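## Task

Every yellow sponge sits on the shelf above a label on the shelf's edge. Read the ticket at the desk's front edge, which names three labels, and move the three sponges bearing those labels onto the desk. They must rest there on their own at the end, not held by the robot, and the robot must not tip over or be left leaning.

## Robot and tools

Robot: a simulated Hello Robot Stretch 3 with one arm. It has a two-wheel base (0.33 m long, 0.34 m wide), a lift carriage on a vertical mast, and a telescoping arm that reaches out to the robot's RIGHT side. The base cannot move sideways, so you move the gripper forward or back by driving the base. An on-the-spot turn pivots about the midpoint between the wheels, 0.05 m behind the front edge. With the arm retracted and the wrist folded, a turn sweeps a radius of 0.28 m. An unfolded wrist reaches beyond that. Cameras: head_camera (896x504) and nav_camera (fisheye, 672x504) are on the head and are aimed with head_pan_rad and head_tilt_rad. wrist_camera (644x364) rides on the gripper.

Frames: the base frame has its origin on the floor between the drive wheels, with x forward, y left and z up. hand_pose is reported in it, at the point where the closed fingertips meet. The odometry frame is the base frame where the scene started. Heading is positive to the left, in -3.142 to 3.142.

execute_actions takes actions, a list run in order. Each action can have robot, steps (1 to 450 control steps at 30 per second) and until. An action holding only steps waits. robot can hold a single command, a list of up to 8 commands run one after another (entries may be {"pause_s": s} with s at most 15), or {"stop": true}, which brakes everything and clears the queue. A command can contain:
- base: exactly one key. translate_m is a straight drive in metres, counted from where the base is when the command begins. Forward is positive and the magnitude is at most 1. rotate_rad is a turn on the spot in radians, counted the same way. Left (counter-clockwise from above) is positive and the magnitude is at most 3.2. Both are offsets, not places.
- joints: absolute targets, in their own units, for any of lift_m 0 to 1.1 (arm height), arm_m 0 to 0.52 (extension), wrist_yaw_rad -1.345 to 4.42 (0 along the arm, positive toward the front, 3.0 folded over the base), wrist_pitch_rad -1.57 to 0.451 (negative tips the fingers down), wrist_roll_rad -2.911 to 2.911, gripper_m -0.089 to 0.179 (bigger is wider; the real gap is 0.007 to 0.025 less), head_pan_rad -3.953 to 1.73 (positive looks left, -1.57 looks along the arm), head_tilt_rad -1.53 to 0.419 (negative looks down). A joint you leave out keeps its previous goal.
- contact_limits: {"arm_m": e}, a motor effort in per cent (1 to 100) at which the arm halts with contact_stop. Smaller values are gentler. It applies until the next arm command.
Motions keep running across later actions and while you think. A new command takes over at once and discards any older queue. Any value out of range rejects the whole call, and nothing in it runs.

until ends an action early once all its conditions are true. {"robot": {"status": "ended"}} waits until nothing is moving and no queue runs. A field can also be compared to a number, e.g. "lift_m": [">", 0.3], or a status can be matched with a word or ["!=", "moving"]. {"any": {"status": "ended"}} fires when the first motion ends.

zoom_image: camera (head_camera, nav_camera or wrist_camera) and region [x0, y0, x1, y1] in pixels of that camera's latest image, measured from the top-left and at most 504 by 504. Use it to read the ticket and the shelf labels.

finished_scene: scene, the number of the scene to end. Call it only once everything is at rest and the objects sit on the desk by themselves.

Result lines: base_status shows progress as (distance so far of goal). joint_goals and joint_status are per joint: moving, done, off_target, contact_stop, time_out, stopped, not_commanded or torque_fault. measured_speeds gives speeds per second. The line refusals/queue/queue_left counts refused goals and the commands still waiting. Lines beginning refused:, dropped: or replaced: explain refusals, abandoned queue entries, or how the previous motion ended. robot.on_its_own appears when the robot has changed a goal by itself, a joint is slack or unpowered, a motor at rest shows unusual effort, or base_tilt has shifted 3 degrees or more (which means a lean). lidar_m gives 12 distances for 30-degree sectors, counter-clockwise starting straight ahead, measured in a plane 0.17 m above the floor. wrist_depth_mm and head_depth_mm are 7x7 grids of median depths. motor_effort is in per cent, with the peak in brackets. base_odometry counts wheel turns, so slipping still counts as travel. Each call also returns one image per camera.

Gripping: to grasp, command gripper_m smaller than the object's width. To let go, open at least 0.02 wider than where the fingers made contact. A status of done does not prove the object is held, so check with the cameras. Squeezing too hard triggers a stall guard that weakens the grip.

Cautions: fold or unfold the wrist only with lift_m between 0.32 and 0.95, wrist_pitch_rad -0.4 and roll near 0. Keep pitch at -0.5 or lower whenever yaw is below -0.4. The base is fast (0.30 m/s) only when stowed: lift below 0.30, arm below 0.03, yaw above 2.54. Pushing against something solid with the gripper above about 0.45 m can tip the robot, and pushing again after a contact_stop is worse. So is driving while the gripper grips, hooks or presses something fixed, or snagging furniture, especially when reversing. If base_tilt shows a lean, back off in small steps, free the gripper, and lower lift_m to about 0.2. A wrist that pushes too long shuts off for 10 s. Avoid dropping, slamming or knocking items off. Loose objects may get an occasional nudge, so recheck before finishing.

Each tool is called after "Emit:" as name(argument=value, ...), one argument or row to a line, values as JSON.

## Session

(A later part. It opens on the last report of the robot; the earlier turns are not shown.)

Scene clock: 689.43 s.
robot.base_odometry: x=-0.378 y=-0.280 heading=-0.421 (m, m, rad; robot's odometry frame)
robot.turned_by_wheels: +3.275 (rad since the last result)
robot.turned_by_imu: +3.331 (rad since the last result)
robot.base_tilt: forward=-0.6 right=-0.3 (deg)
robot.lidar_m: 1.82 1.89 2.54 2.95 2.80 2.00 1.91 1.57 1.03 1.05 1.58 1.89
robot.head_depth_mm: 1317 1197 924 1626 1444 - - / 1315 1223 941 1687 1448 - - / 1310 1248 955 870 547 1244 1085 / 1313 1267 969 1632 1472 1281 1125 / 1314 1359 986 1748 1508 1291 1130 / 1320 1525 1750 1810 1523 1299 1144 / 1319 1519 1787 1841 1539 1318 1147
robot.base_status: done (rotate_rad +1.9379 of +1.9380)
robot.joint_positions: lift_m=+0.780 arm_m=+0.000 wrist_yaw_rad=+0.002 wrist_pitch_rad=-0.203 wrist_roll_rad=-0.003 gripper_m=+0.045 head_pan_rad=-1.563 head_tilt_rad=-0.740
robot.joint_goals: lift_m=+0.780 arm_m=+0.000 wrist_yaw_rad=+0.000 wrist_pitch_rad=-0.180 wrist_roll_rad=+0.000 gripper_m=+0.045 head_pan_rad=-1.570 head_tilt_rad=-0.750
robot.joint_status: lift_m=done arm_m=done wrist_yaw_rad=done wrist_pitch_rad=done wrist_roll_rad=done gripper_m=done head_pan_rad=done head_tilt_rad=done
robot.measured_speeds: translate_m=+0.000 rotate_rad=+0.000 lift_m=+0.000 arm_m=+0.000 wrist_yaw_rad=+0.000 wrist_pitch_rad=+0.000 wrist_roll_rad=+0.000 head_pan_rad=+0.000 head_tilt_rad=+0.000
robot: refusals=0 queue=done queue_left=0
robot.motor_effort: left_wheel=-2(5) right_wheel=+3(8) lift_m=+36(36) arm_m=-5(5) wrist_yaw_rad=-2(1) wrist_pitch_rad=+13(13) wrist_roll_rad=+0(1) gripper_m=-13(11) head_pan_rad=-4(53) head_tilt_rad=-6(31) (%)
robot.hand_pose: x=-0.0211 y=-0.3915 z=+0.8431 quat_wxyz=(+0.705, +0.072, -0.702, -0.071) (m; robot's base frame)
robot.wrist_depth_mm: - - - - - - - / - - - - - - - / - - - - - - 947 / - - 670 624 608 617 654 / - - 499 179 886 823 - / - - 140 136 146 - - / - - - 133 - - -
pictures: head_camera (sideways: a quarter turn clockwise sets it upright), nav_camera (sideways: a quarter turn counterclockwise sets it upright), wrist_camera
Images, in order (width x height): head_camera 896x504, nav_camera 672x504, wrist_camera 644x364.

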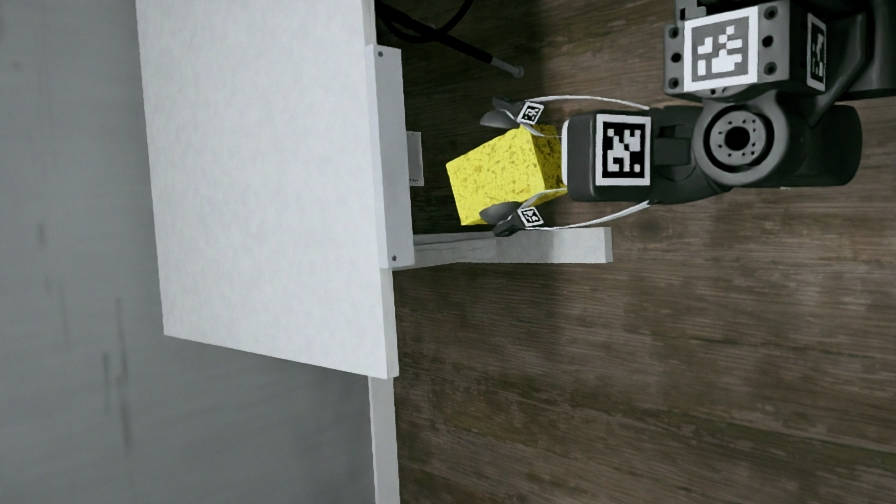

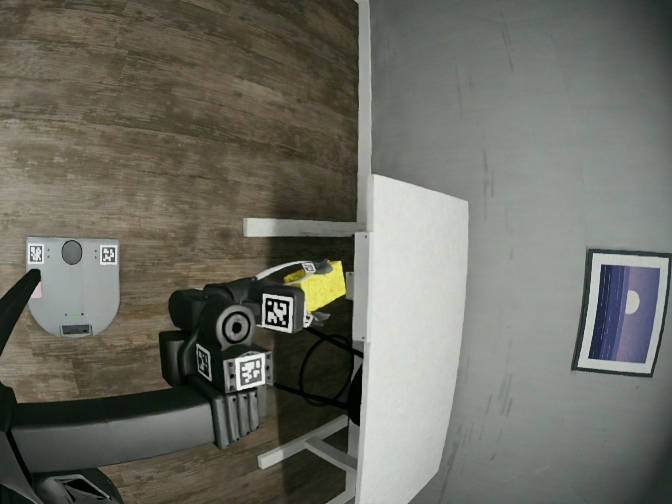

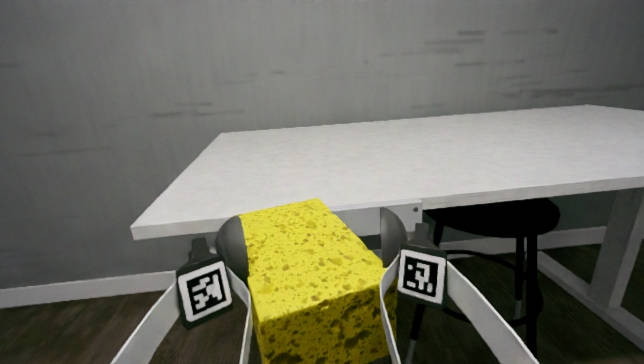

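Emit:
execute_actions(
  actions=[
    {"robot":[{"joints":{"arm_m":0.47},"contact_limits":{"arm_m":12}},{"joints":{"lift_m":0.74}}],"steps":450,"until":{"robot":{"status":"ended"}}},
  ],
)

Scene clock: 700.67 s.
robot.base_odometry: x=-0.378 y=-0.280 heading=-0.421 (m, m, rad; robot's odometry frame)
robot.turned_by_wheels: +0.000 (rad since the last result)
robot.turned_by_imu: +0.000 (rad since the last result)
robot.base_tilt: forward=-0.6 right=-0.3 (deg)
robot.lidar_m: 1.81 1.89 2.53 2.95 2.79 1.99 1.91 1.57 1.03 1.06 1.58 1.89
robot.head_depth_mm: 1311 1192 955 - - 1228 1096 / 1312 1232 - 1655 1451 1254 1103 / 1316 1252 869 1667 1471 1261 1113 / 1319 1274 967 1643 1477 1284 1123 / 1312 1366 984 1751 1505 1293 1135 / 1321 1525 1772 1824 1522 1302 1132 / 1317 1529 1792 1841 1532 1321 1154
robot.base_status: done (rotate_rad +1.9379 of +1.9380)
robot.joint_positions: lift_m=+0.740 arm_m=+0.470 wrist_yaw_rad=+0.001 wrist_pitch_rad=-0.203 wrist_roll_rad=-0.003 gripper_m=+0.045 head_pan_rad=-1.563 head_tilt_rad=-0.741
robot.joint_goals: lift_m=+0.740 arm_m=+0.470 wrist_yaw_rad=+0.000 wrist_pitch_rad=-0.180 wrist_roll_rad=+0.000 gripper_m=+0.045 head_pan_rad=-1.570 head_tilt_rad=-0.750
robot.joint_status: lift_m=done arm_m=done wrist_yaw_rad=done wrist_pitch_rad=done wrist_roll_rad=done gripper_m=done head_pan_rad=done head_tilt_rad=done
robot.measured_speeds: translate_m=+0.000 rotate_rad=+0.000 lift_m=+0.000 arm_m=+0.000 wrist_yaw_rad=+0.000 wrist_pitch_rad=+0.000 wrist_roll_rad=+0.000 head_pan_rad=+0.000 head_tilt_rad=+0.000
robot: refusals=0 queue=done queue_left=0
robot.motor_effort: left_wheel=-2(1) right_wheel=+2(3) lift_m=+15(35) arm_m=+4(4) wrist_yaw_rad=-1(2) wrist_pitch_rad=+13(14) wrist_roll_rad=+1(1) gripper_m=-11(11) head_pan_rad=-4(3) head_tilt_rad=-5(5) (%)
robot.contact_limits: arm_m 12 (drawing in: default 22, maximum 36; extending or still: default 29, maximum 48)
robot.hand_pose: x=-0.0212 y=-0.8608 z=+0.8040 quat_wxyz=(+0.705, +0.072, -0.702, -0.071) (m; robot's base frame)
robot.wrist_depth_mm: 714 724 751 756 774 798 815 / 715 763 789 796 822 851 855 / 760 809 831 823 852 796 733 / 853 623 548 517 488 471 452 / 852 382 350 178 360 337 324 / 291 286 139 137 146 257 252 / 231 227 215 134 207 211 206
pictures: head_camera (sideways: a quarter turn clockwise sets it upright), nav_camera (sideways: a quarter turn counterclockwise sets it upright), wrist_camera
Images, in order (width x height): head_camera 896x504, nav_camera 672x504, wrist_camera 644x364.

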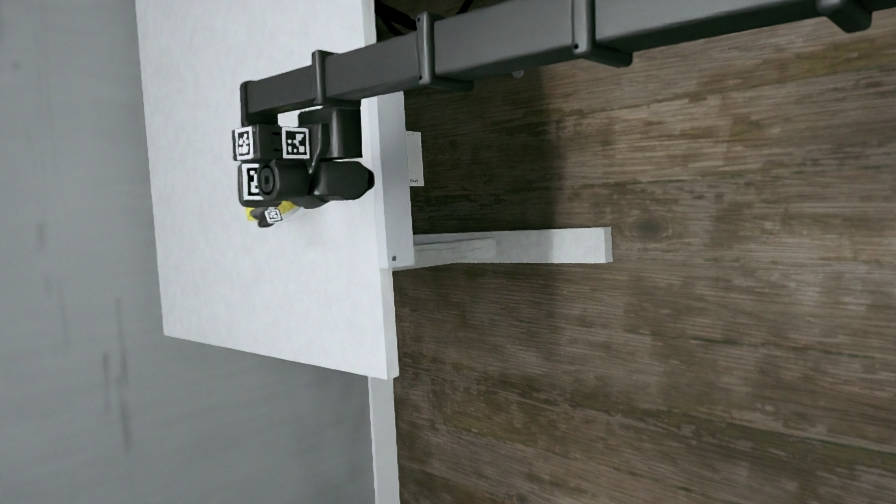

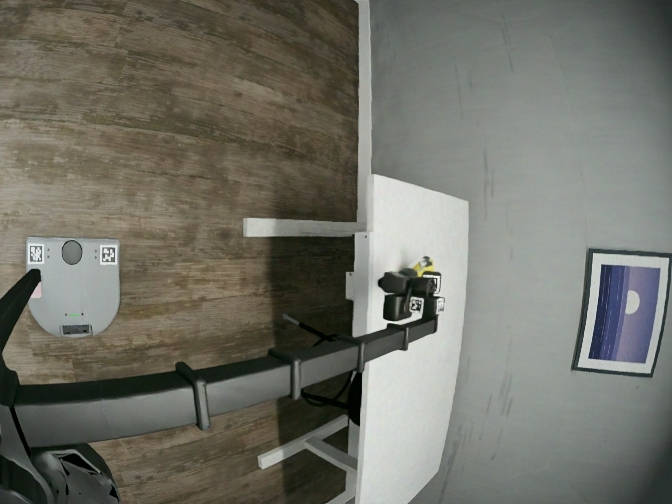

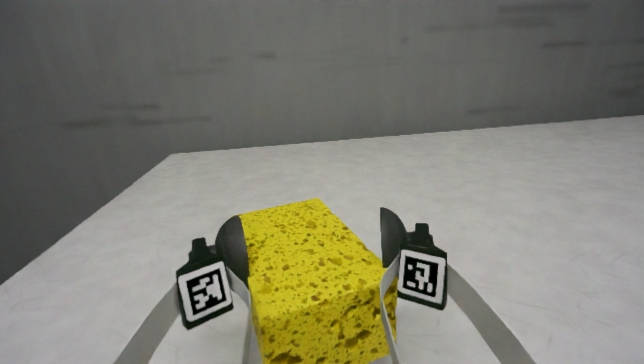

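Emit:
execute_actions(
  actions=[
    {"robot":{"joints":{"lift_m":0.712}},"steps":450,"until":{"robot":{"status":"ended"}}},
  ],
)

Scene clock: 706.13 s.
robot.base_odometry: x=-0.378 y=-0.280 heading=-0.421 (m, m, rad; robot's odometry frame)
robot.turned_by_wheels: +0.000 (rad since the last result)
robot.turned_by_imu: +0.000 (rad since the last result)
robot.base_tilt: forward=-0.4 right=-0.2 (deg)
robot.lidar_m: 1.82 1.89 2.55 2.94 2.81 2.01 1.91 1.57 1.03 1.05 1.58 1.89
robot.head_depth_mm: 1310 1193 940 1609 - 1219 1097 / 1320 1219 - 1684 1445 1246 1101 / 1311 1247 - 1678 1476 1271 1112 / 1314 1269 967 1650 1476 1274 1123 / 1323 1357 983 1739 1500 1290 1132 / 1315 1519 1742 1826 1522 1301 1145 / 1327 1529 1798 1853 1532 1318 1145
robot.base_status: done (rotate_rad +1.9379 of +1.9380)
robot.joint_positions: lift_m=+0.712 arm_m=+0.470 wrist_yaw_rad=+0.001 wrist_pitch_rad=-0.203 wrist_roll_rad=-0.003 gripper_m=+0.045 head_pan_rad=-1.563 head_tilt_rad=-0.741
robot.joint_goals: lift_m=+0.712 arm_m=+0.470 wrist_yaw_rad=+0.000 wrist_pitch_rad=-0.180 wrist_roll_rad=+0.000 gripper_m=+0.045 head_pan_rad=-1.570 head_tilt_rad=-0.750
robot.joint_status: lift_m=done arm_m=done wrist_yaw_rad=done wrist_pitch_rad=done wrist_roll_rad=done gripper_m=done head_pan_rad=done head_tilt_rad=done
robot.measured_speeds: translate_m=+0.000 rotate_rad=+0.000 lift_m=+0.000 arm_m=+0.000 wrist_yaw_rad=+0.000 wrist_pitch_rad=+0.000 wrist_roll_rad=+0.000 head_pan_rad=+0.000 head_tilt_rad=+0.000
robot: refusals=0 queue=done queue_left=0
robot.motor_effort: left_wheel=-2(2) right_wheel=+3(3) lift_m=+15(15) arm_m=+3(4) wrist_yaw_rad=-1(1) wrist_pitch_rad=+13(13) wrist_roll_rad=+1(1) gripper_m=-11(11) head_pan_rad=-4(4) head_tilt_rad=-6(6) (%)
robot.contact_limits: arm_m 12 (drawing in: default 22, maximum 36; extending or still: default 29, maximum 48)
robot.hand_pose: x=-0.0212 y=-0.8608 z=+0.7760 quat_wxyz=(+0.705, +0.072, -0.702, -0.071) (m; robot's base frame)
robot.wrist_depth_mm: 718 704 753 778 778 801 807 / 721 756 788 797 836 854 888 / 783 798 789 804 720 661 621 / 818 476 455 428 409 396 375 / 338 317 291 179 301 278 271 / 246 239 139 137 145 217 211 / 195 189 180 134 174 176 172
pictures: head_camera (sideways: a quarter turn clockwise sets it upright), nav_camera (sideways: a quarter turn counterclockwise sets it upright), wrist_camera
Images, in order (width x height): head_camera 896x504, nav_camera 672x504, wrist_camera 644x364.

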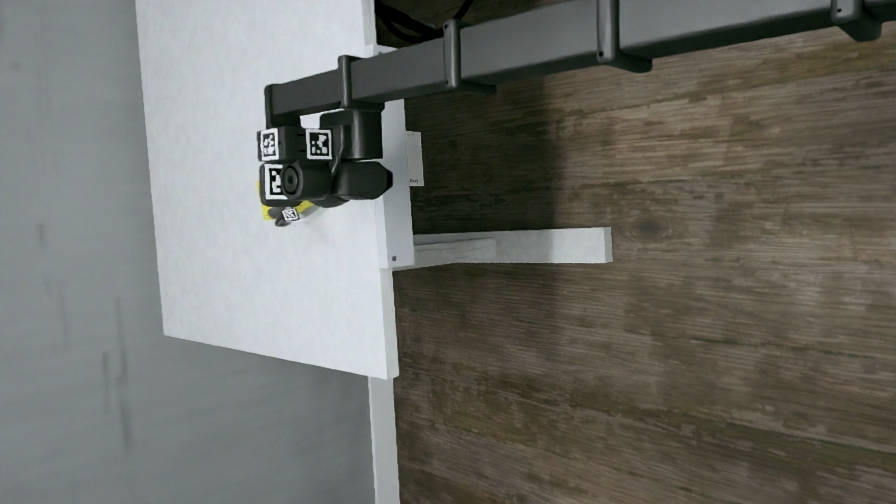

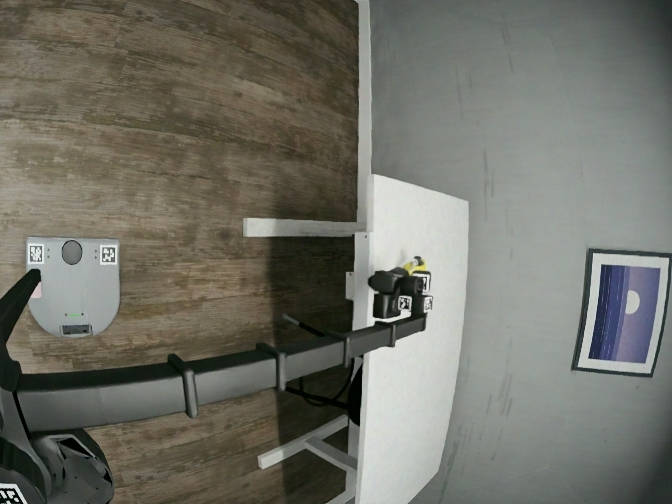

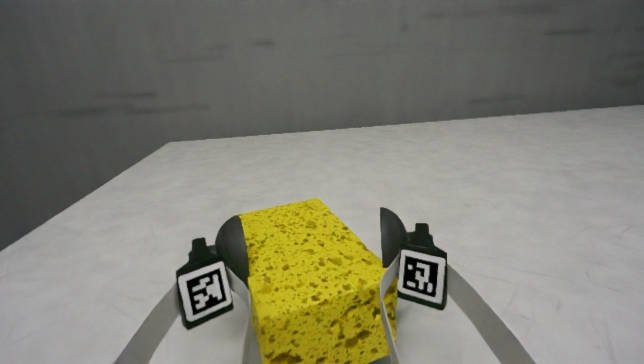

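Emit:
execute_actions(
  actions=[
    {"robot":[{"joints":{"lift_m":0.702}},{"joints":{"gripper_m":0.13}}],"steps":450,"until":{"robot":{"status":"ended"}}},
  ],
)

Scene clock: 714.40 s.
robot.base_odometry: x=-0.378 y=-0.280 heading=-0.421 (m, m, rad; robot's odometry frame)
robot.turned_by_wheels: +0.000 (rad since the last result)
robot.turned_by_imu: +0.000 (rad since the last result)
robot.base_tilt: forward=-0.6 right=-0.2 (deg)
robot.lidar_m: 1.82 1.89 2.54 2.94 2.80 2.01 1.91 1.57 1.03 1.06 1.58 1.89
robot.head_depth_mm: 1313 1193 929 1607 - 1228 1096 / 1317 1220 - 1686 1452 1256 1098 / 1320 1242 962 1677 1476 1261 1110 / 1325 1274 968 1641 1475 1273 1125 / 1323 1359 988 1751 1502 1293 1131 / 1315 1526 1753 1816 1531 1302 1140 / 1322 1523 1795 1834 1540 1314 1150
robot.base_status: done (rotate_rad +1.9379 of +1.9380)
robot.joint_positions: lift_m=+0.702 arm_m=+0.470 wrist_yaw_rad=+0.001 wrist_pitch_rad=-0.203 wrist_roll_rad=-0.003 gripper_m=+0.130 head_pan_rad=-1.563 head_tilt_rad=-0.741
robot.joint_goals: lift_m=+0.702 arm_m=+0.470 wrist_yaw_rad=+0.000 wrist_pitch_rad=-0.180 wrist_roll_rad=+0.000 gripper_m=+0.130 head_pan_rad=-1.570 head_tilt_rad=-0.750
robot.joint_status: lift_m=done arm_m=done wrist_yaw_rad=done wrist_pitch_rad=done wrist_roll_rad=done gripper_m=done head_pan_rad=done head_tilt_rad=done
robot.measured_speeds: translate_m=+0.000 rotate_rad=+0.000 lift_m=+0.000 arm_m=+0.000 wrist_yaw_rad=+0.000 wrist_pitch_rad=+0.000 wrist_roll_rad=+0.000 head_pan_rad=+0.000 head_tilt_rad=+0.000
robot: refusals=0 queue=done queue_left=0
robot.motor_effort: left_wheel=-2(2) right_wheel=+3(3) lift_m=+15(15) arm_m=+3(3) wrist_yaw_rad=-1(1) wrist_pitch_rad=+13(13) wrist_roll_rad=+1(1) gripper_m=+0(79) head_pan_rad=-4(4) head_tilt_rad=-6(5) (%)
robot.contact_limits: arm_m 12 (drawing in: default 22, maximum 36; extending or still: default 29, maximum 48)
robot.hand_pose: x=-0.0212 y=-0.8608 z=+0.7660 quat_wxyz=(+0.705, +0.072, -0.702, -0.071) (m; robot's base frame)
robot.wrist_depth_mm: 714 708 738 771 794 817 830 / 745 758 769 807 838 855 875 / 774 784 789 733 681 627 576 / 826 439 423 402 382 367 350 / 308 304 254 189 267 272 254 / 227 - 198 141 197 - 197 / 190 172 167 133 162 164 162
pictures: head_camera (sideways: a quarter turn clockwise sets it upright), nav_camera (sideways: a quarter turn counterclockwise sets it upright), wrist_camera
Images, in order (width x height): head_camera 896x504, nav_camera 672x504, wrist_camera 644x364.

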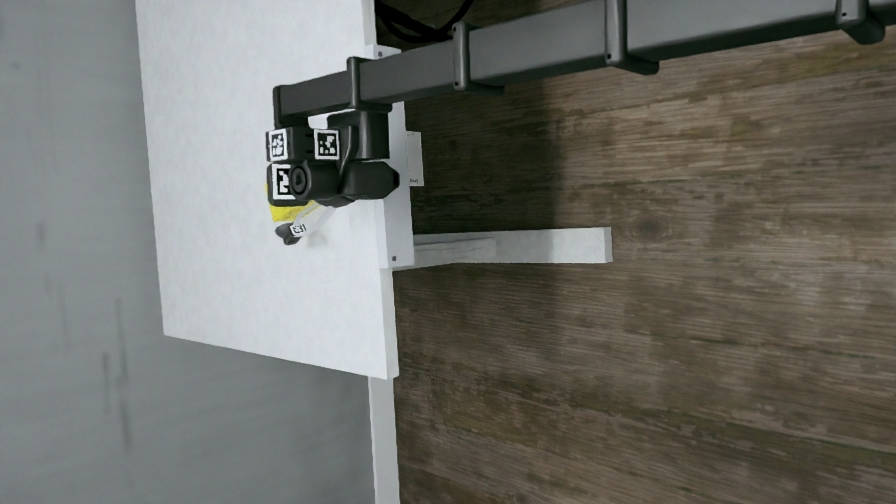

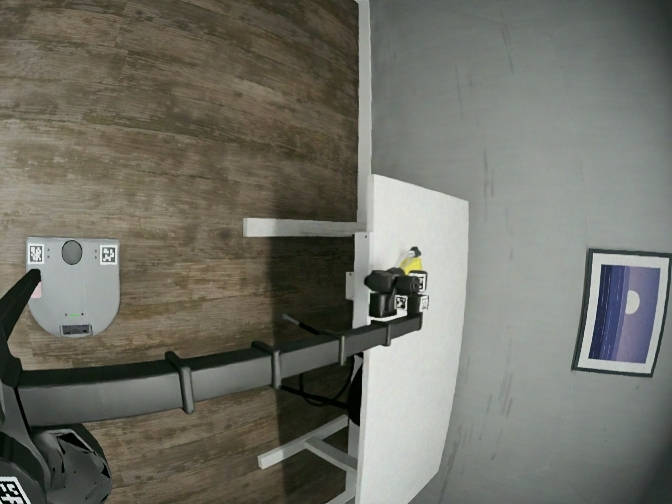

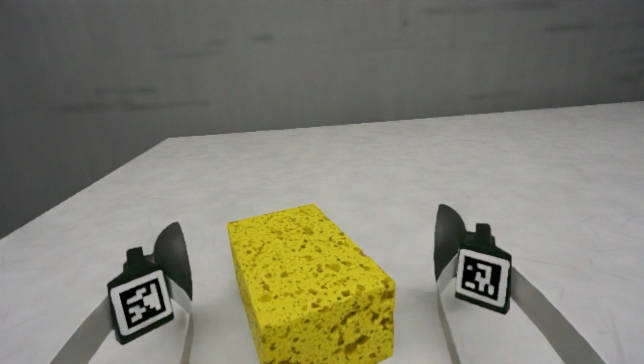

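Emit:
execute_actions(
  actions=[
    {"robot":[{"joints":{"lift_m":0.725}},{"joints":{"arm_m":0.0}},{"joints":{"wrist_pitch_rad":-0.4,"gripper_m":0.04,"wrist_yaw_rad":3.0,"lift_m":0.40},"base":{"rotate_rad":1.917}},{"joints":{"lift_m":0.25,"head_pan_rad":0.0,"head_tilt_rad":-0.5}},{"base":{"translate_m":1.0}},{"base":{"translate_m":1.0}},{"base":{"translate_m":0.41}},{"base":{"rotate_rad":1.225},"joints":{"head_pan_rad":-1.57,"head_tilt_rad":-0.8}}],"steps":450,"until":{"robot":{"status":"ended"}}},
    {"steps":450,"until":{"robot":{"status":"ended"}}},
    {"steps":450,"until":{"robot":{"status":"ended"}}},
    {"robot":[{"joints":{"lift_m":0.42}},{"joints":{"wrist_yaw_rad":0.0,"gripper_m":0.14,"lift_m":0.5}},{"joints":{"wrist_pitch_rad":-0.18,"lift_m":0.64}}],"steps":450,"until":{"robot":{"status":"ended"}}},
  ],
)

Scene clock: 779.13 s.
robot.base_odometry: x=-0.199 y=+2.124 heading=+2.721 (m, m, rad; robot's odometry frame)
robot.turned_by_wheels: +3.142 (rad since the last result)
robot.turned_by_imu: +3.194 (rad since the last result)
robot.base_tilt: forward=-0.6 right=-0.3 (deg)
robot.lidar_m: 1.16 1.20 1.61 3.10 3.41 2.70 2.12 1.29 0.97 0.62 0.90 1.04
robot.head_depth_mm: 793 920 1098 1370 1397 1241 - / 796 927 1103 1373 1406 1254 - / 796 925 1106 1375 1433 - 1104 / 776 882 1024 1062 1350 1257 1105 / 643 849 1035 1047 1348 1265 1115 / 661 869 1037 1077 1354 1270 1128 / 680 870 1040 1060 1348 1285 1135
robot.base_status: done (rotate_rad +1.2249 of +1.2250)
robot.joint_positions: lift_m=+0.640 arm_m=+0.000 wrist_yaw_rad=+0.002 wrist_pitch_rad=-0.203 wrist_roll_rad=-0.002 gripper_m=+0.140 head_pan_rad=-1.563 head_tilt_rad=-0.790
robot.joint_goals: lift_m=+0.640 arm_m=+0.000 wrist_yaw_rad=+0.000 wrist_pitch_rad=-0.180 wrist_roll_rad=+0.000 gripper_m=+0.140 head_pan_rad=-1.570 head_tilt_rad=-0.800
robot.joint_status: lift_m=done arm_m=done wrist_yaw_rad=done wrist_pitch_rad=done wrist_roll_rad=done gripper_m=done head_pan_rad=done head_tilt_rad=done
robot.measured_speeds: translate_m=+0.000 rotate_rad=+0.000 lift_m=+0.000 arm_m=+0.000 wrist_yaw_rad=+0.000 wrist_pitch_rad=+0.000 wrist_roll_rad=+0.000 head_pan_rad=+0.000 head_tilt_rad=+0.000
robot: refusals=0 queue=done queue_left=0
robot.motor_effort: left_wheel=-2(8) right_wheel=+3(14) lift_m=+35(37) arm_m=-4(4) wrist_yaw_rad=-2(3) wrist_pitch_rad=+14(17) wrist_roll_rad=+1(1) gripper_m=+1(83) head_pan_rad=-3(49) head_tilt_rad=-5(35) (%)
robot.hand_pose: x=-0.0209 y=-0.3914 z=+0.7029 quat_wxyz=(+0.705, +0.073, -0.702, -0.071) (m; robot's base frame)
robot.wrist_depth_mm: 543 549 500 652 651 671 695 / 556 578 482 657 688 707 731 / 600 619 543 699 723 749 761 / 628 638 636 729 774 810 840 / 660 660 606 791 809 849 892 / 494 - 499 836 867 - 986 / 456 771 660 895 919 961 929
pictures: head_camera (sideways: a quarter turn clockwise sets it upright), nav_camera (sideways: a quarter turn counterclockwise sets it upright), wrist_camera
Images, in order (width x height): head_camera 896x504, nav_camera 672x504, wrist_camera 644x364.

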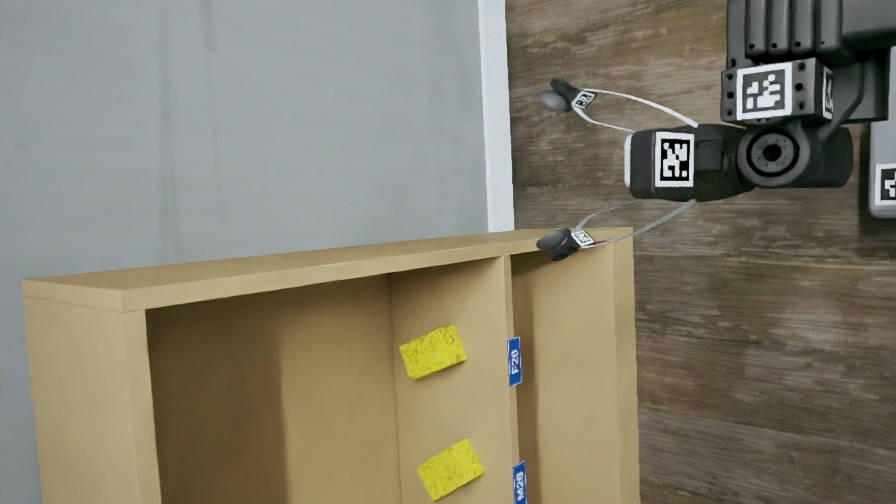

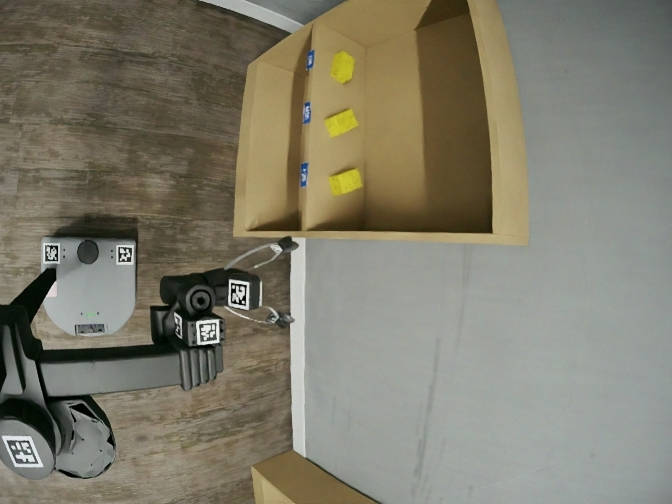

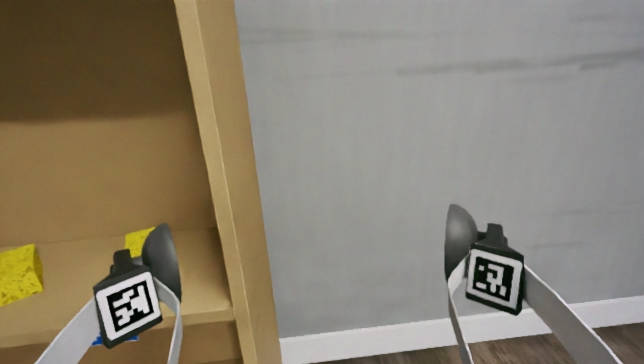

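Emit:
zoom_image(
  camera="head_camera",
  region=[380, 300, 540, 504],
)

Region (380, 300, 540, 504) of head_camera's 896x504 image, scaled by 2.471, with more detail than that image has; it fills the left 395 columns of this view, and the rest is white.

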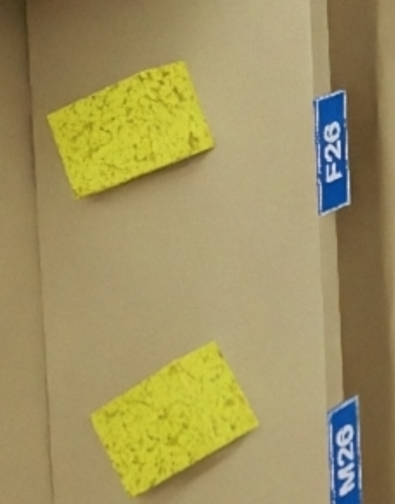

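Emit:
execute_actions(
  actions=[
    {"robot":[{"base":{"translate_m":0.14},"joints":{"wrist_yaw_rad":0.38,"gripper_m":0.17}},{"joints":{"arm_m":0.22},"contact_limits":{"arm_m":12}}],"steps":450,"until":{"robot":{"status":"ended"}}},
  ],
)

Scene clock: 802.97 s.
robot.base_odometry: x=-0.326 y=+2.181 heading=+2.721 (m, m, rad; robot's odometry frame)
robot.turned_by_wheels: +0.000 (rad since the last result)
robot.turned_by_imu: +0.001 (rad since the last result)
robot.base_tilt: forward=-0.7 right=-0.3 (deg)
robot.lidar_m: 1.03 1.06 1.41 3.39 3.47 2.84 2.26 1.36 0.97 0.61 0.90 0.93
robot.head_depth_mm: 790 917 1097 1367 1417 - - / 775 901 1103 1315 1365 1228 1103 / 609 825 973 909 1322 1244 1118 / 623 864 1034 1033 1333 1254 1112 / 642 864 1033 1056 1339 1269 1116 / 662 865 1034 1049 1336 1279 1130 / 679 867 1034 1085 1369 1292 1139
robot.base_status: done (translate_m +0.1400 of +0.1400)
robot.joint_positions: lift_m=+0.640 arm_m=+0.220 wrist_yaw_rad=+0.379 wrist_pitch_rad=-0.203 wrist_roll_rad=-0.002 gripper_m=+0.170 head_pan_rad=-1.563 head_tilt_rad=-0.790
robot.joint_goals: lift_m=+0.640 arm_m=+0.220 wrist_yaw_rad=+0.380 wrist_pitch_rad=-0.180 wrist_roll_rad=+0.000 gripper_m=+0.170 head_pan_rad=-1.570 head_tilt_rad=-0.800
robot.joint_status: lift_m=done arm_m=done wrist_yaw_rad=done wrist_pitch_rad=done wrist_roll_rad=done gripper_m=done head_pan_rad=done head_tilt_rad=done
robot.measured_speeds: translate_m=+0.000 rotate_rad=+0.000 lift_m=+0.000 arm_m=+0.000 wrist_yaw_rad=+0.000 wrist_pitch_rad=+0.000 wrist_roll_rad=+0.000 head_pan_rad=+0.000 head_tilt_rad=+0.000
robot: refusals=0 queue=done queue_left=0
robot.motor_effort: left_wheel=-2(3) right_wheel=+2(9) lift_m=+36(35) arm_m=+3(5) wrist_yaw_rad=+1(4) wrist_pitch_rad=+14(14) wrist_roll_rad=+1(1) gripper_m=+0(83) head_pan_rad=-3(4) head_tilt_rad=-6(5) (%)
robot.contact_limits: arm_m 12 (drawing in: default 22, maximum 36; extending or still: default 29, maximum 48)
robot.hand_pose: x=+0.0696 y=-0.5933 z=+0.7029 quat_wxyz=(+0.705, +0.203, -0.676, +0.062) (m; robot's base frame)
robot.wrist_depth_mm: 498 458 424 390 364 257 124 / 536 488 446 415 386 248 122 / 573 528 477 438 404 241 125 / 617 553 526 468 428 237 132 / 644 608 553 499 452 231 140 / 461 437 489 449 464 307 445 / - 377 391 358 381 218 160
pictures: head_camera (sideways: a quarter turn clockwise sets it upright), nav_camera (sideways: a quarter turn counterclockwise sets it upright), wrist_camera
Images, in order (width x height): head_camera 896x504, nav_camera 672x504, wrist_camera 644x364.

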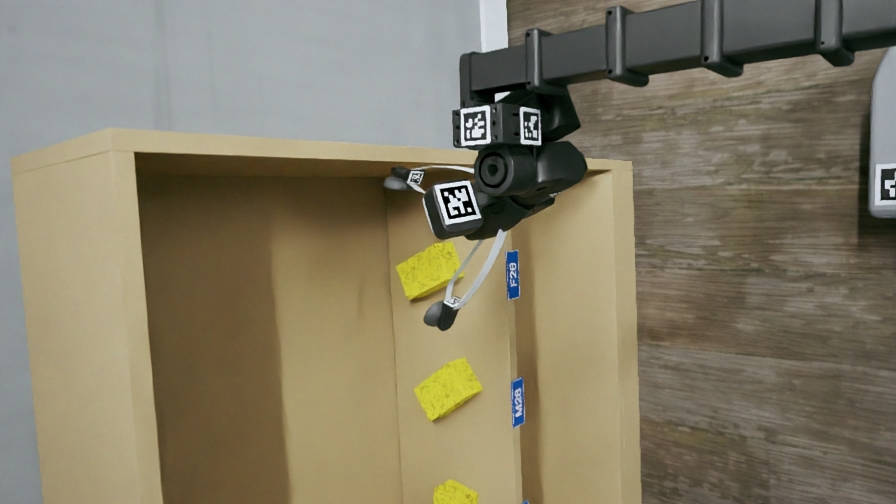

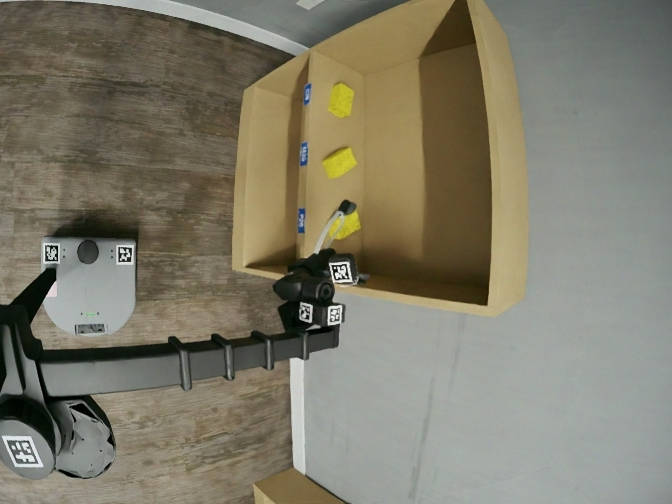

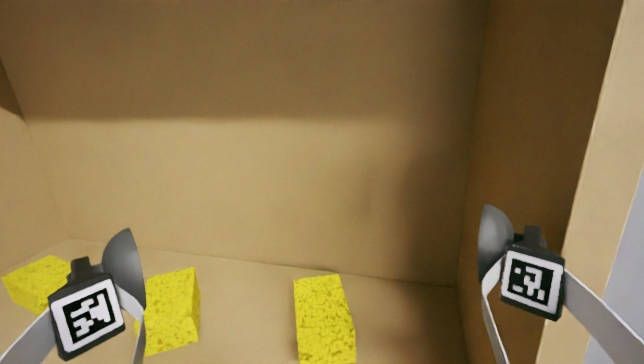

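Emit:
execute_actions(
  actions=[
    {"robot":[{"base":{"translate_m":0.055}},{"joints":{"arm_m":0.40},"contact_limits":{"arm_m":12}}],"steps":450,"until":{"robot":{"status":"ended"}}},
  ],
)

Scene clock: 824.00 s.
robot.base_odometry: x=-0.377 y=+2.203 heading=+2.721 (m, m, rad; robot's odometry frame)
robot.turned_by_wheels: +0.000 (rad since the last result)
robot.turned_by_imu: +0.000 (rad since the last result)
robot.base_tilt: forward=-0.6 right=-0.4 (deg)
robot.lidar_m: 0.97 1.00 1.34 3.13 3.93 2.91 2.32 1.35 0.97 0.62 0.90 0.88
robot.head_depth_mm: 791 918 1098 1363 1399 - - / 596 659 792 987 1349 1226 1098 / 608 863 976 1010 1333 1241 1115 / 624 863 1001 1028 1332 1254 1109 / 641 866 1033 1044 1342 1258 1117 / 659 863 1034 1064 1357 1274 1125 / 680 864 1032 1066 1354 1293 1138
robot.base_status: done (translate_m +0.0550 of +0.0550)
robot.joint_positions: lift_m=+0.640 arm_m=+0.400 wrist_yaw_rad=+0.379 wrist_pitch_rad=-0.203 wrist_roll_rad=-0.002 gripper_m=+0.170 head_pan_rad=-1.563 head_tilt_rad=-0.790
robot.joint_goals: lift_m=+0.640 arm_m=+0.400 wrist_yaw_rad=+0.380 wrist_pitch_rad=-0.180 wrist_roll_rad=+0.000 gripper_m=+0.170 head_pan_rad=-1.570 head_tilt_rad=-0.800
robot.joint_status: lift_m=done arm_m=done wrist_yaw_rad=done wrist_pitch_rad=done wrist_roll_rad=done gripper_m=done head_pan_rad=done head_tilt_rad=done
robot.measured_speeds: translate_m=+0.000 rotate_rad=+0.000 lift_m=+0.000 arm_m=+0.000 wrist_yaw_rad=+0.000 wrist_pitch_rad=+0.000 wrist_roll_rad=+0.000 head_pan_rad=+0.000 head_tilt_rad=+0.000
robot: refusals=0 queue=done queue_left=0
robot.motor_effort: left_wheel=-2(5) right_wheel=+3(9) lift_m=+36(36) arm_m=+3(4) wrist_yaw_rad=+2(1) wrist_pitch_rad=+14(13) wrist_roll_rad=+1(1) gripper_m=+1(1) head_pan_rad=-4(4) head_tilt_rad=-6(6) (%)
robot.contact_limits: arm_m 12 (drawing in: default 22, maximum 36; extending or still: default 29, maximum 48)
robot.hand_pose: x=+0.0696 y=-0.7733 z=+0.7029 quat_wxyz=(+0.705, +0.203, -0.676, +0.062) (m; robot's base frame)
robot.wrist_depth_mm: 281 254 236 217 204 188 178 / 303 272 248 230 213 197 185 / 325 293 265 244 225 208 194 / 350 315 284 262 237 221 202 / 384 337 306 278 254 227 207 / 431 363 330 298 269 255 190 / - 390 364 324 288 262 232
pictures: head_camera (sideways: a quarter turn clockwise sets it upright), nav_camera (sideways: a quarter turn counterclockwise sets it upright), wrist_camera
Images, in order (width x height): head_camera 896x504, nav_camera 672x504, wrist_camera 644x364.

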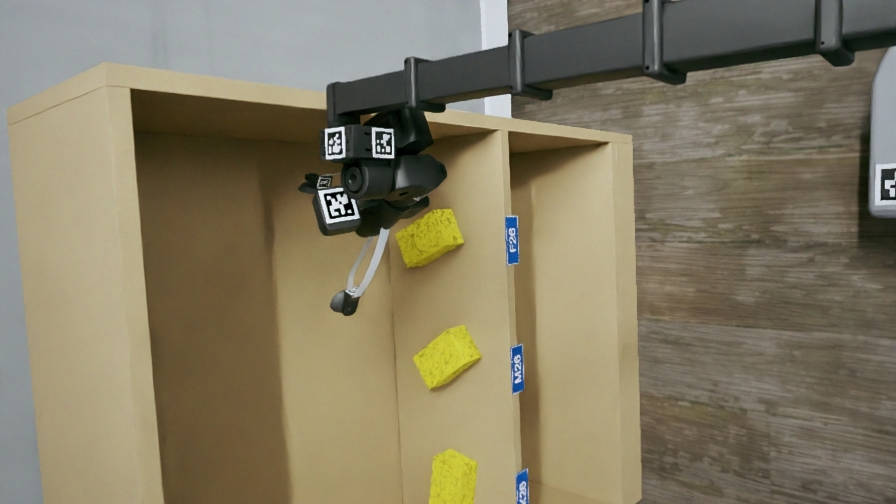

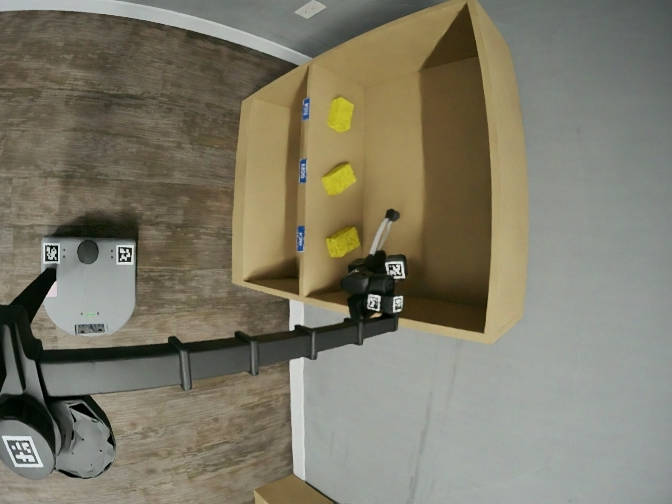

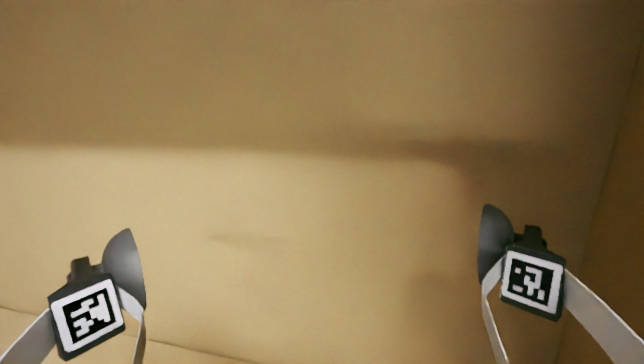

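Emit:
execute_actions(
  actions=[
    {"robot":{"joints":{"lift_m":0.58,"arm_m":0.385},"contact_limits":{"arm_m":12}},"steps":450,"until":{"robot":{"status":"ended"}}},
  ],
)

Scene clock: 834.57 s.
robot.base_odometry: x=-0.377 y=+2.203 heading=+2.721 (m, m, rad; robot's odometry frame)
robot.turned_by_wheels: +0.000 (rad since the last result)
robot.turned_by_imu: +0.000 (rad since the last result)
robot.base_tilt: forward=-0.6 right=-0.3 (deg)
robot.lidar_m: 0.97 1.00 1.34 3.13 3.90 2.92 2.32 1.35 0.97 0.62 0.90 0.88
robot.head_depth_mm: 788 918 1094 1356 1390 1242 - / 595 659 818 990 1329 1235 1108 / 607 858 1034 988 1327 1250 1119 / 624 864 1028 1020 1327 1256 1108 / 642 865 1031 1041 1336 1268 1118 / 660 862 1033 1062 1348 1279 1133 / 679 862 1034 1070 1342 1291 1134
robot.base_status: done (translate_m +0.0550 of +0.0550)
robot.joint_positions: lift_m=+0.580 arm_m=+0.385 wrist_yaw_rad=+0.379 wrist_pitch_rad=-0.203 wrist_roll_rad=-0.002 gripper_m=+0.170 head_pan_rad=-1.563 head_tilt_rad=-0.790
robot.joint_goals: lift_m=+0.580 arm_m=+0.385 wrist_yaw_rad=+0.380 wrist_pitch_rad=-0.180 wrist_roll_rad=+0.000 gripper_m=+0.170 head_pan_rad=-1.570 head_tilt_rad=-0.800
robot.joint_status: lift_m=done arm_m=done wrist_yaw_rad=done wrist_pitch_rad=done wrist_roll_rad=done gripper_m=done head_pan_rad=done head_tilt_rad=done
robot.measured_speeds: translate_m=+0.000 rotate_rad=+0.000 lift_m=+0.000 arm_m=+0.000 wrist_yaw_rad=+0.000 wrist_pitch_rad=+0.000 wrist_roll_rad=+0.000 head_pan_rad=+0.000 head_tilt_rad=+0.000
robot: refusals=0 queue=done queue_left=0
robot.motor_effort: left_wheel=-2(3) right_wheel=+2(3) lift_m=+15(36) arm_m=-4(5) wrist_yaw_rad=+0(1) wrist_pitch_rad=+14(14) wrist_roll_rad=+1(1) gripper_m=+1(1) head_pan_rad=-4(4) head_tilt_rad=-6(5) (%)
robot.contact_limits: arm_m 12 (drawing in: default 22, maximum 36; extending or still: default 29, maximum 48)
robot.hand_pose: x=+0.0696 y=-0.7590 z=+0.6439 quat_wxyz=(+0.705, +0.203, -0.676, +0.062) (m; robot's base frame)
robot.wrist_depth_mm: 296 272 249 232 215 201 189 / 320 295 264 246 224 211 198 / 345 315 284 260 239 222 204 / 374 335 303 276 253 233 210 / 405 359 326 296 267 242 208 / 427 380 354 317 287 272 192 / - 322 321 313 299 280 236
pictures: head_camera (sideways: a quarter turn clockwise sets it upright), nav_camera (sideways: a quarter turn counterclockwise sets it upright), wrist_camera
Images, in order (width x height): head_camera 896x504, nav_camera 672x504, wrist_camera 644x364.

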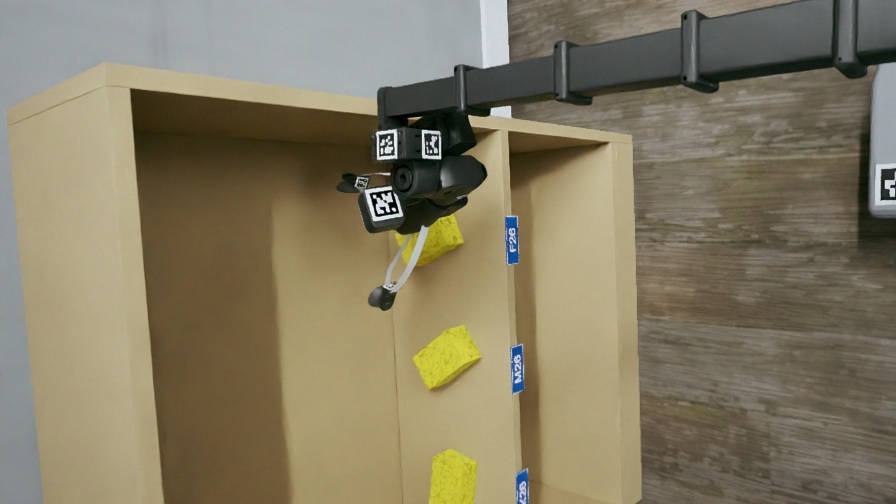

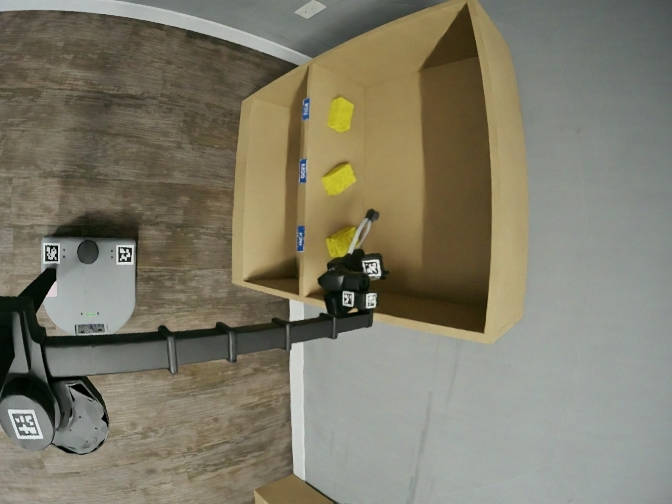

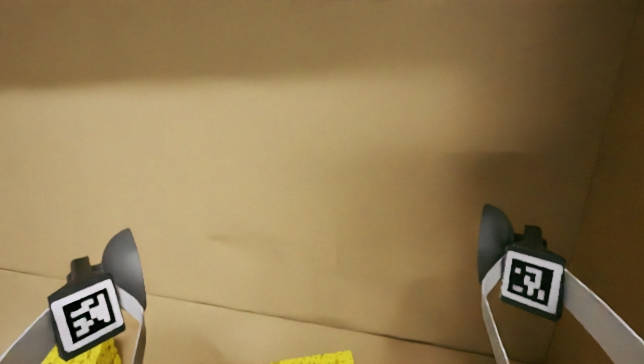

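Emit:
execute_actions(
  actions=[
    {"robot":{"joints":{"lift_m":0.53}},"steps":450,"until":{"robot":{"status":"ended"}}},
  ],
)

Scene clock: 839.30 s.
robot.base_odometry: x=-0.377 y=+2.203 heading=+2.721 (m, m, rad; robot's odometry frame)
robot.turned_by_wheels: +0.000 (rad since the last result)
robot.turned_by_imu: +0.000 (rad since the last result)
robot.base_tilt: forward=-0.5 right=-0.3 (deg)
robot.lidar_m: 0.97 1.00 1.34 3.15 3.93 2.91 2.32 1.36 0.97 0.62 0.90 0.88
robot.head_depth_mm: 787 919 1100 1356 1407 1240 - / 596 659 821 1231 1328 1230 1092 / 608 862 1027 - 1324 1233 1119 / 625 862 1033 1032 1338 1255 1109 / 641 866 1033 1036 1340 1261 1120 / 659 864 1034 1065 1368 1279 1130 / 678 863 1036 1062 1348 1290 1139
robot.base_status: done (translate_m +0.0550 of +0.0550)
robot.joint_positions: lift_m=+0.530 arm_m=+0.385 wrist_yaw_rad=+0.379 wrist_pitch_rad=-0.203 wrist_roll_rad=-0.002 gripper_m=+0.170 head_pan_rad=-1.563 head_tilt_rad=-0.790
robot.joint_goals: lift_m=+0.530 arm_m=+0.385 wrist_yaw_rad=+0.380 wrist_pitch_rad=-0.180 wrist_roll_rad=+0.000 gripper_m=+0.170 head_pan_rad=-1.570 head_tilt_rad=-0.800
robot.joint_status: lift_m=done arm_m=done wrist_yaw_rad=done wrist_pitch_rad=done wrist_roll_rad=done gripper_m=done head_pan_rad=done head_tilt_rad=done
robot.measured_speeds: translate_m=+0.000 rotate_rad=+0.000 lift_m=+0.000 arm_m=+0.000 wrist_yaw_rad=+0.000 wrist_pitch_rad=+0.000 wrist_roll_rad=+0.000 head_pan_rad=+0.000 head_tilt_rad=+0.000
robot: refusals=0 queue=done queue_left=0
robot.motor_effort: left_wheel=-3(2) right_wheel=+2(2) lift_m=+15(16) arm_m=-3(4) wrist_yaw_rad=+1(1) wrist_pitch_rad=+14(14) wrist_roll_rad=+1(1) gripper_m=+0(0) head_pan_rad=-4(4) head_tilt_rad=-6(6) (%)
robot.contact_limits: arm_m 12 (drawing in: default 22, maximum 36; extending or still: default 29, maximum 48)
robot.hand_pose: x=+0.0696 y=-0.7590 z=+0.5939 quat_wxyz=(+0.705, +0.203, -0.676, +0.062) (m; robot's base frame)
robot.wrist_depth_mm: 296 271 251 230 215 200 188 / 319 291 267 245 226 211 197 / 343 312 282 259 238 219 204 / 373 339 301 273 251 233 210 / 403 357 328 295 270 241 207 / 337 324 318 305 283 274 193 / - 257 256 196 244 240 222
pictures: head_camera (sideways: a quarter turn clockwise sets it upright), nav_camera (sideways: a quarter turn counterclockwise sets it upright), wrist_camera
Images, in order (width x height): head_camera 896x504, nav_camera 672x504, wrist_camera 644x364.

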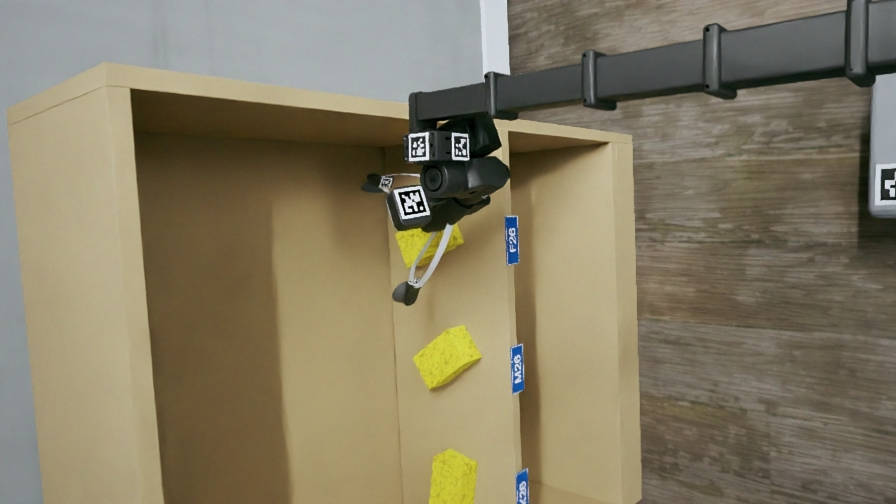

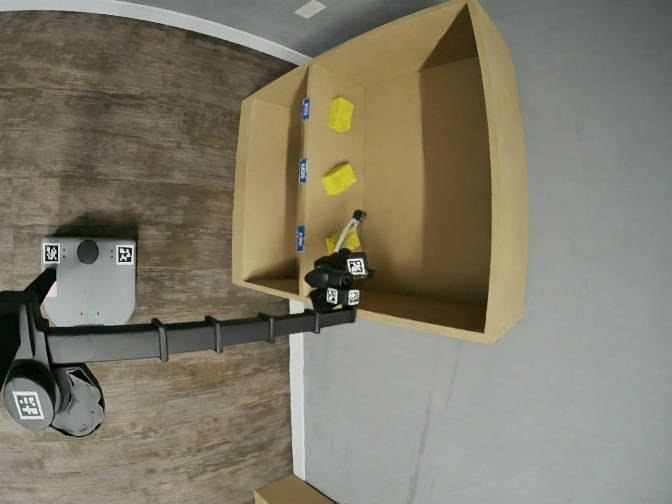

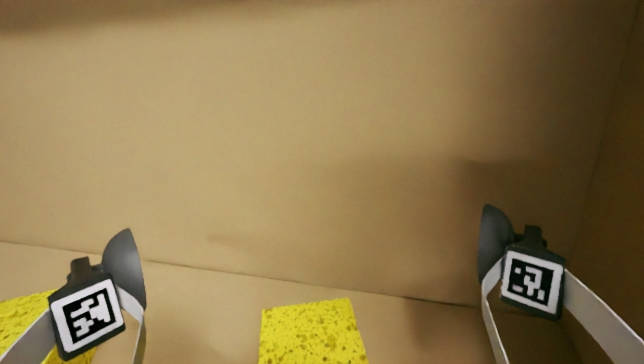

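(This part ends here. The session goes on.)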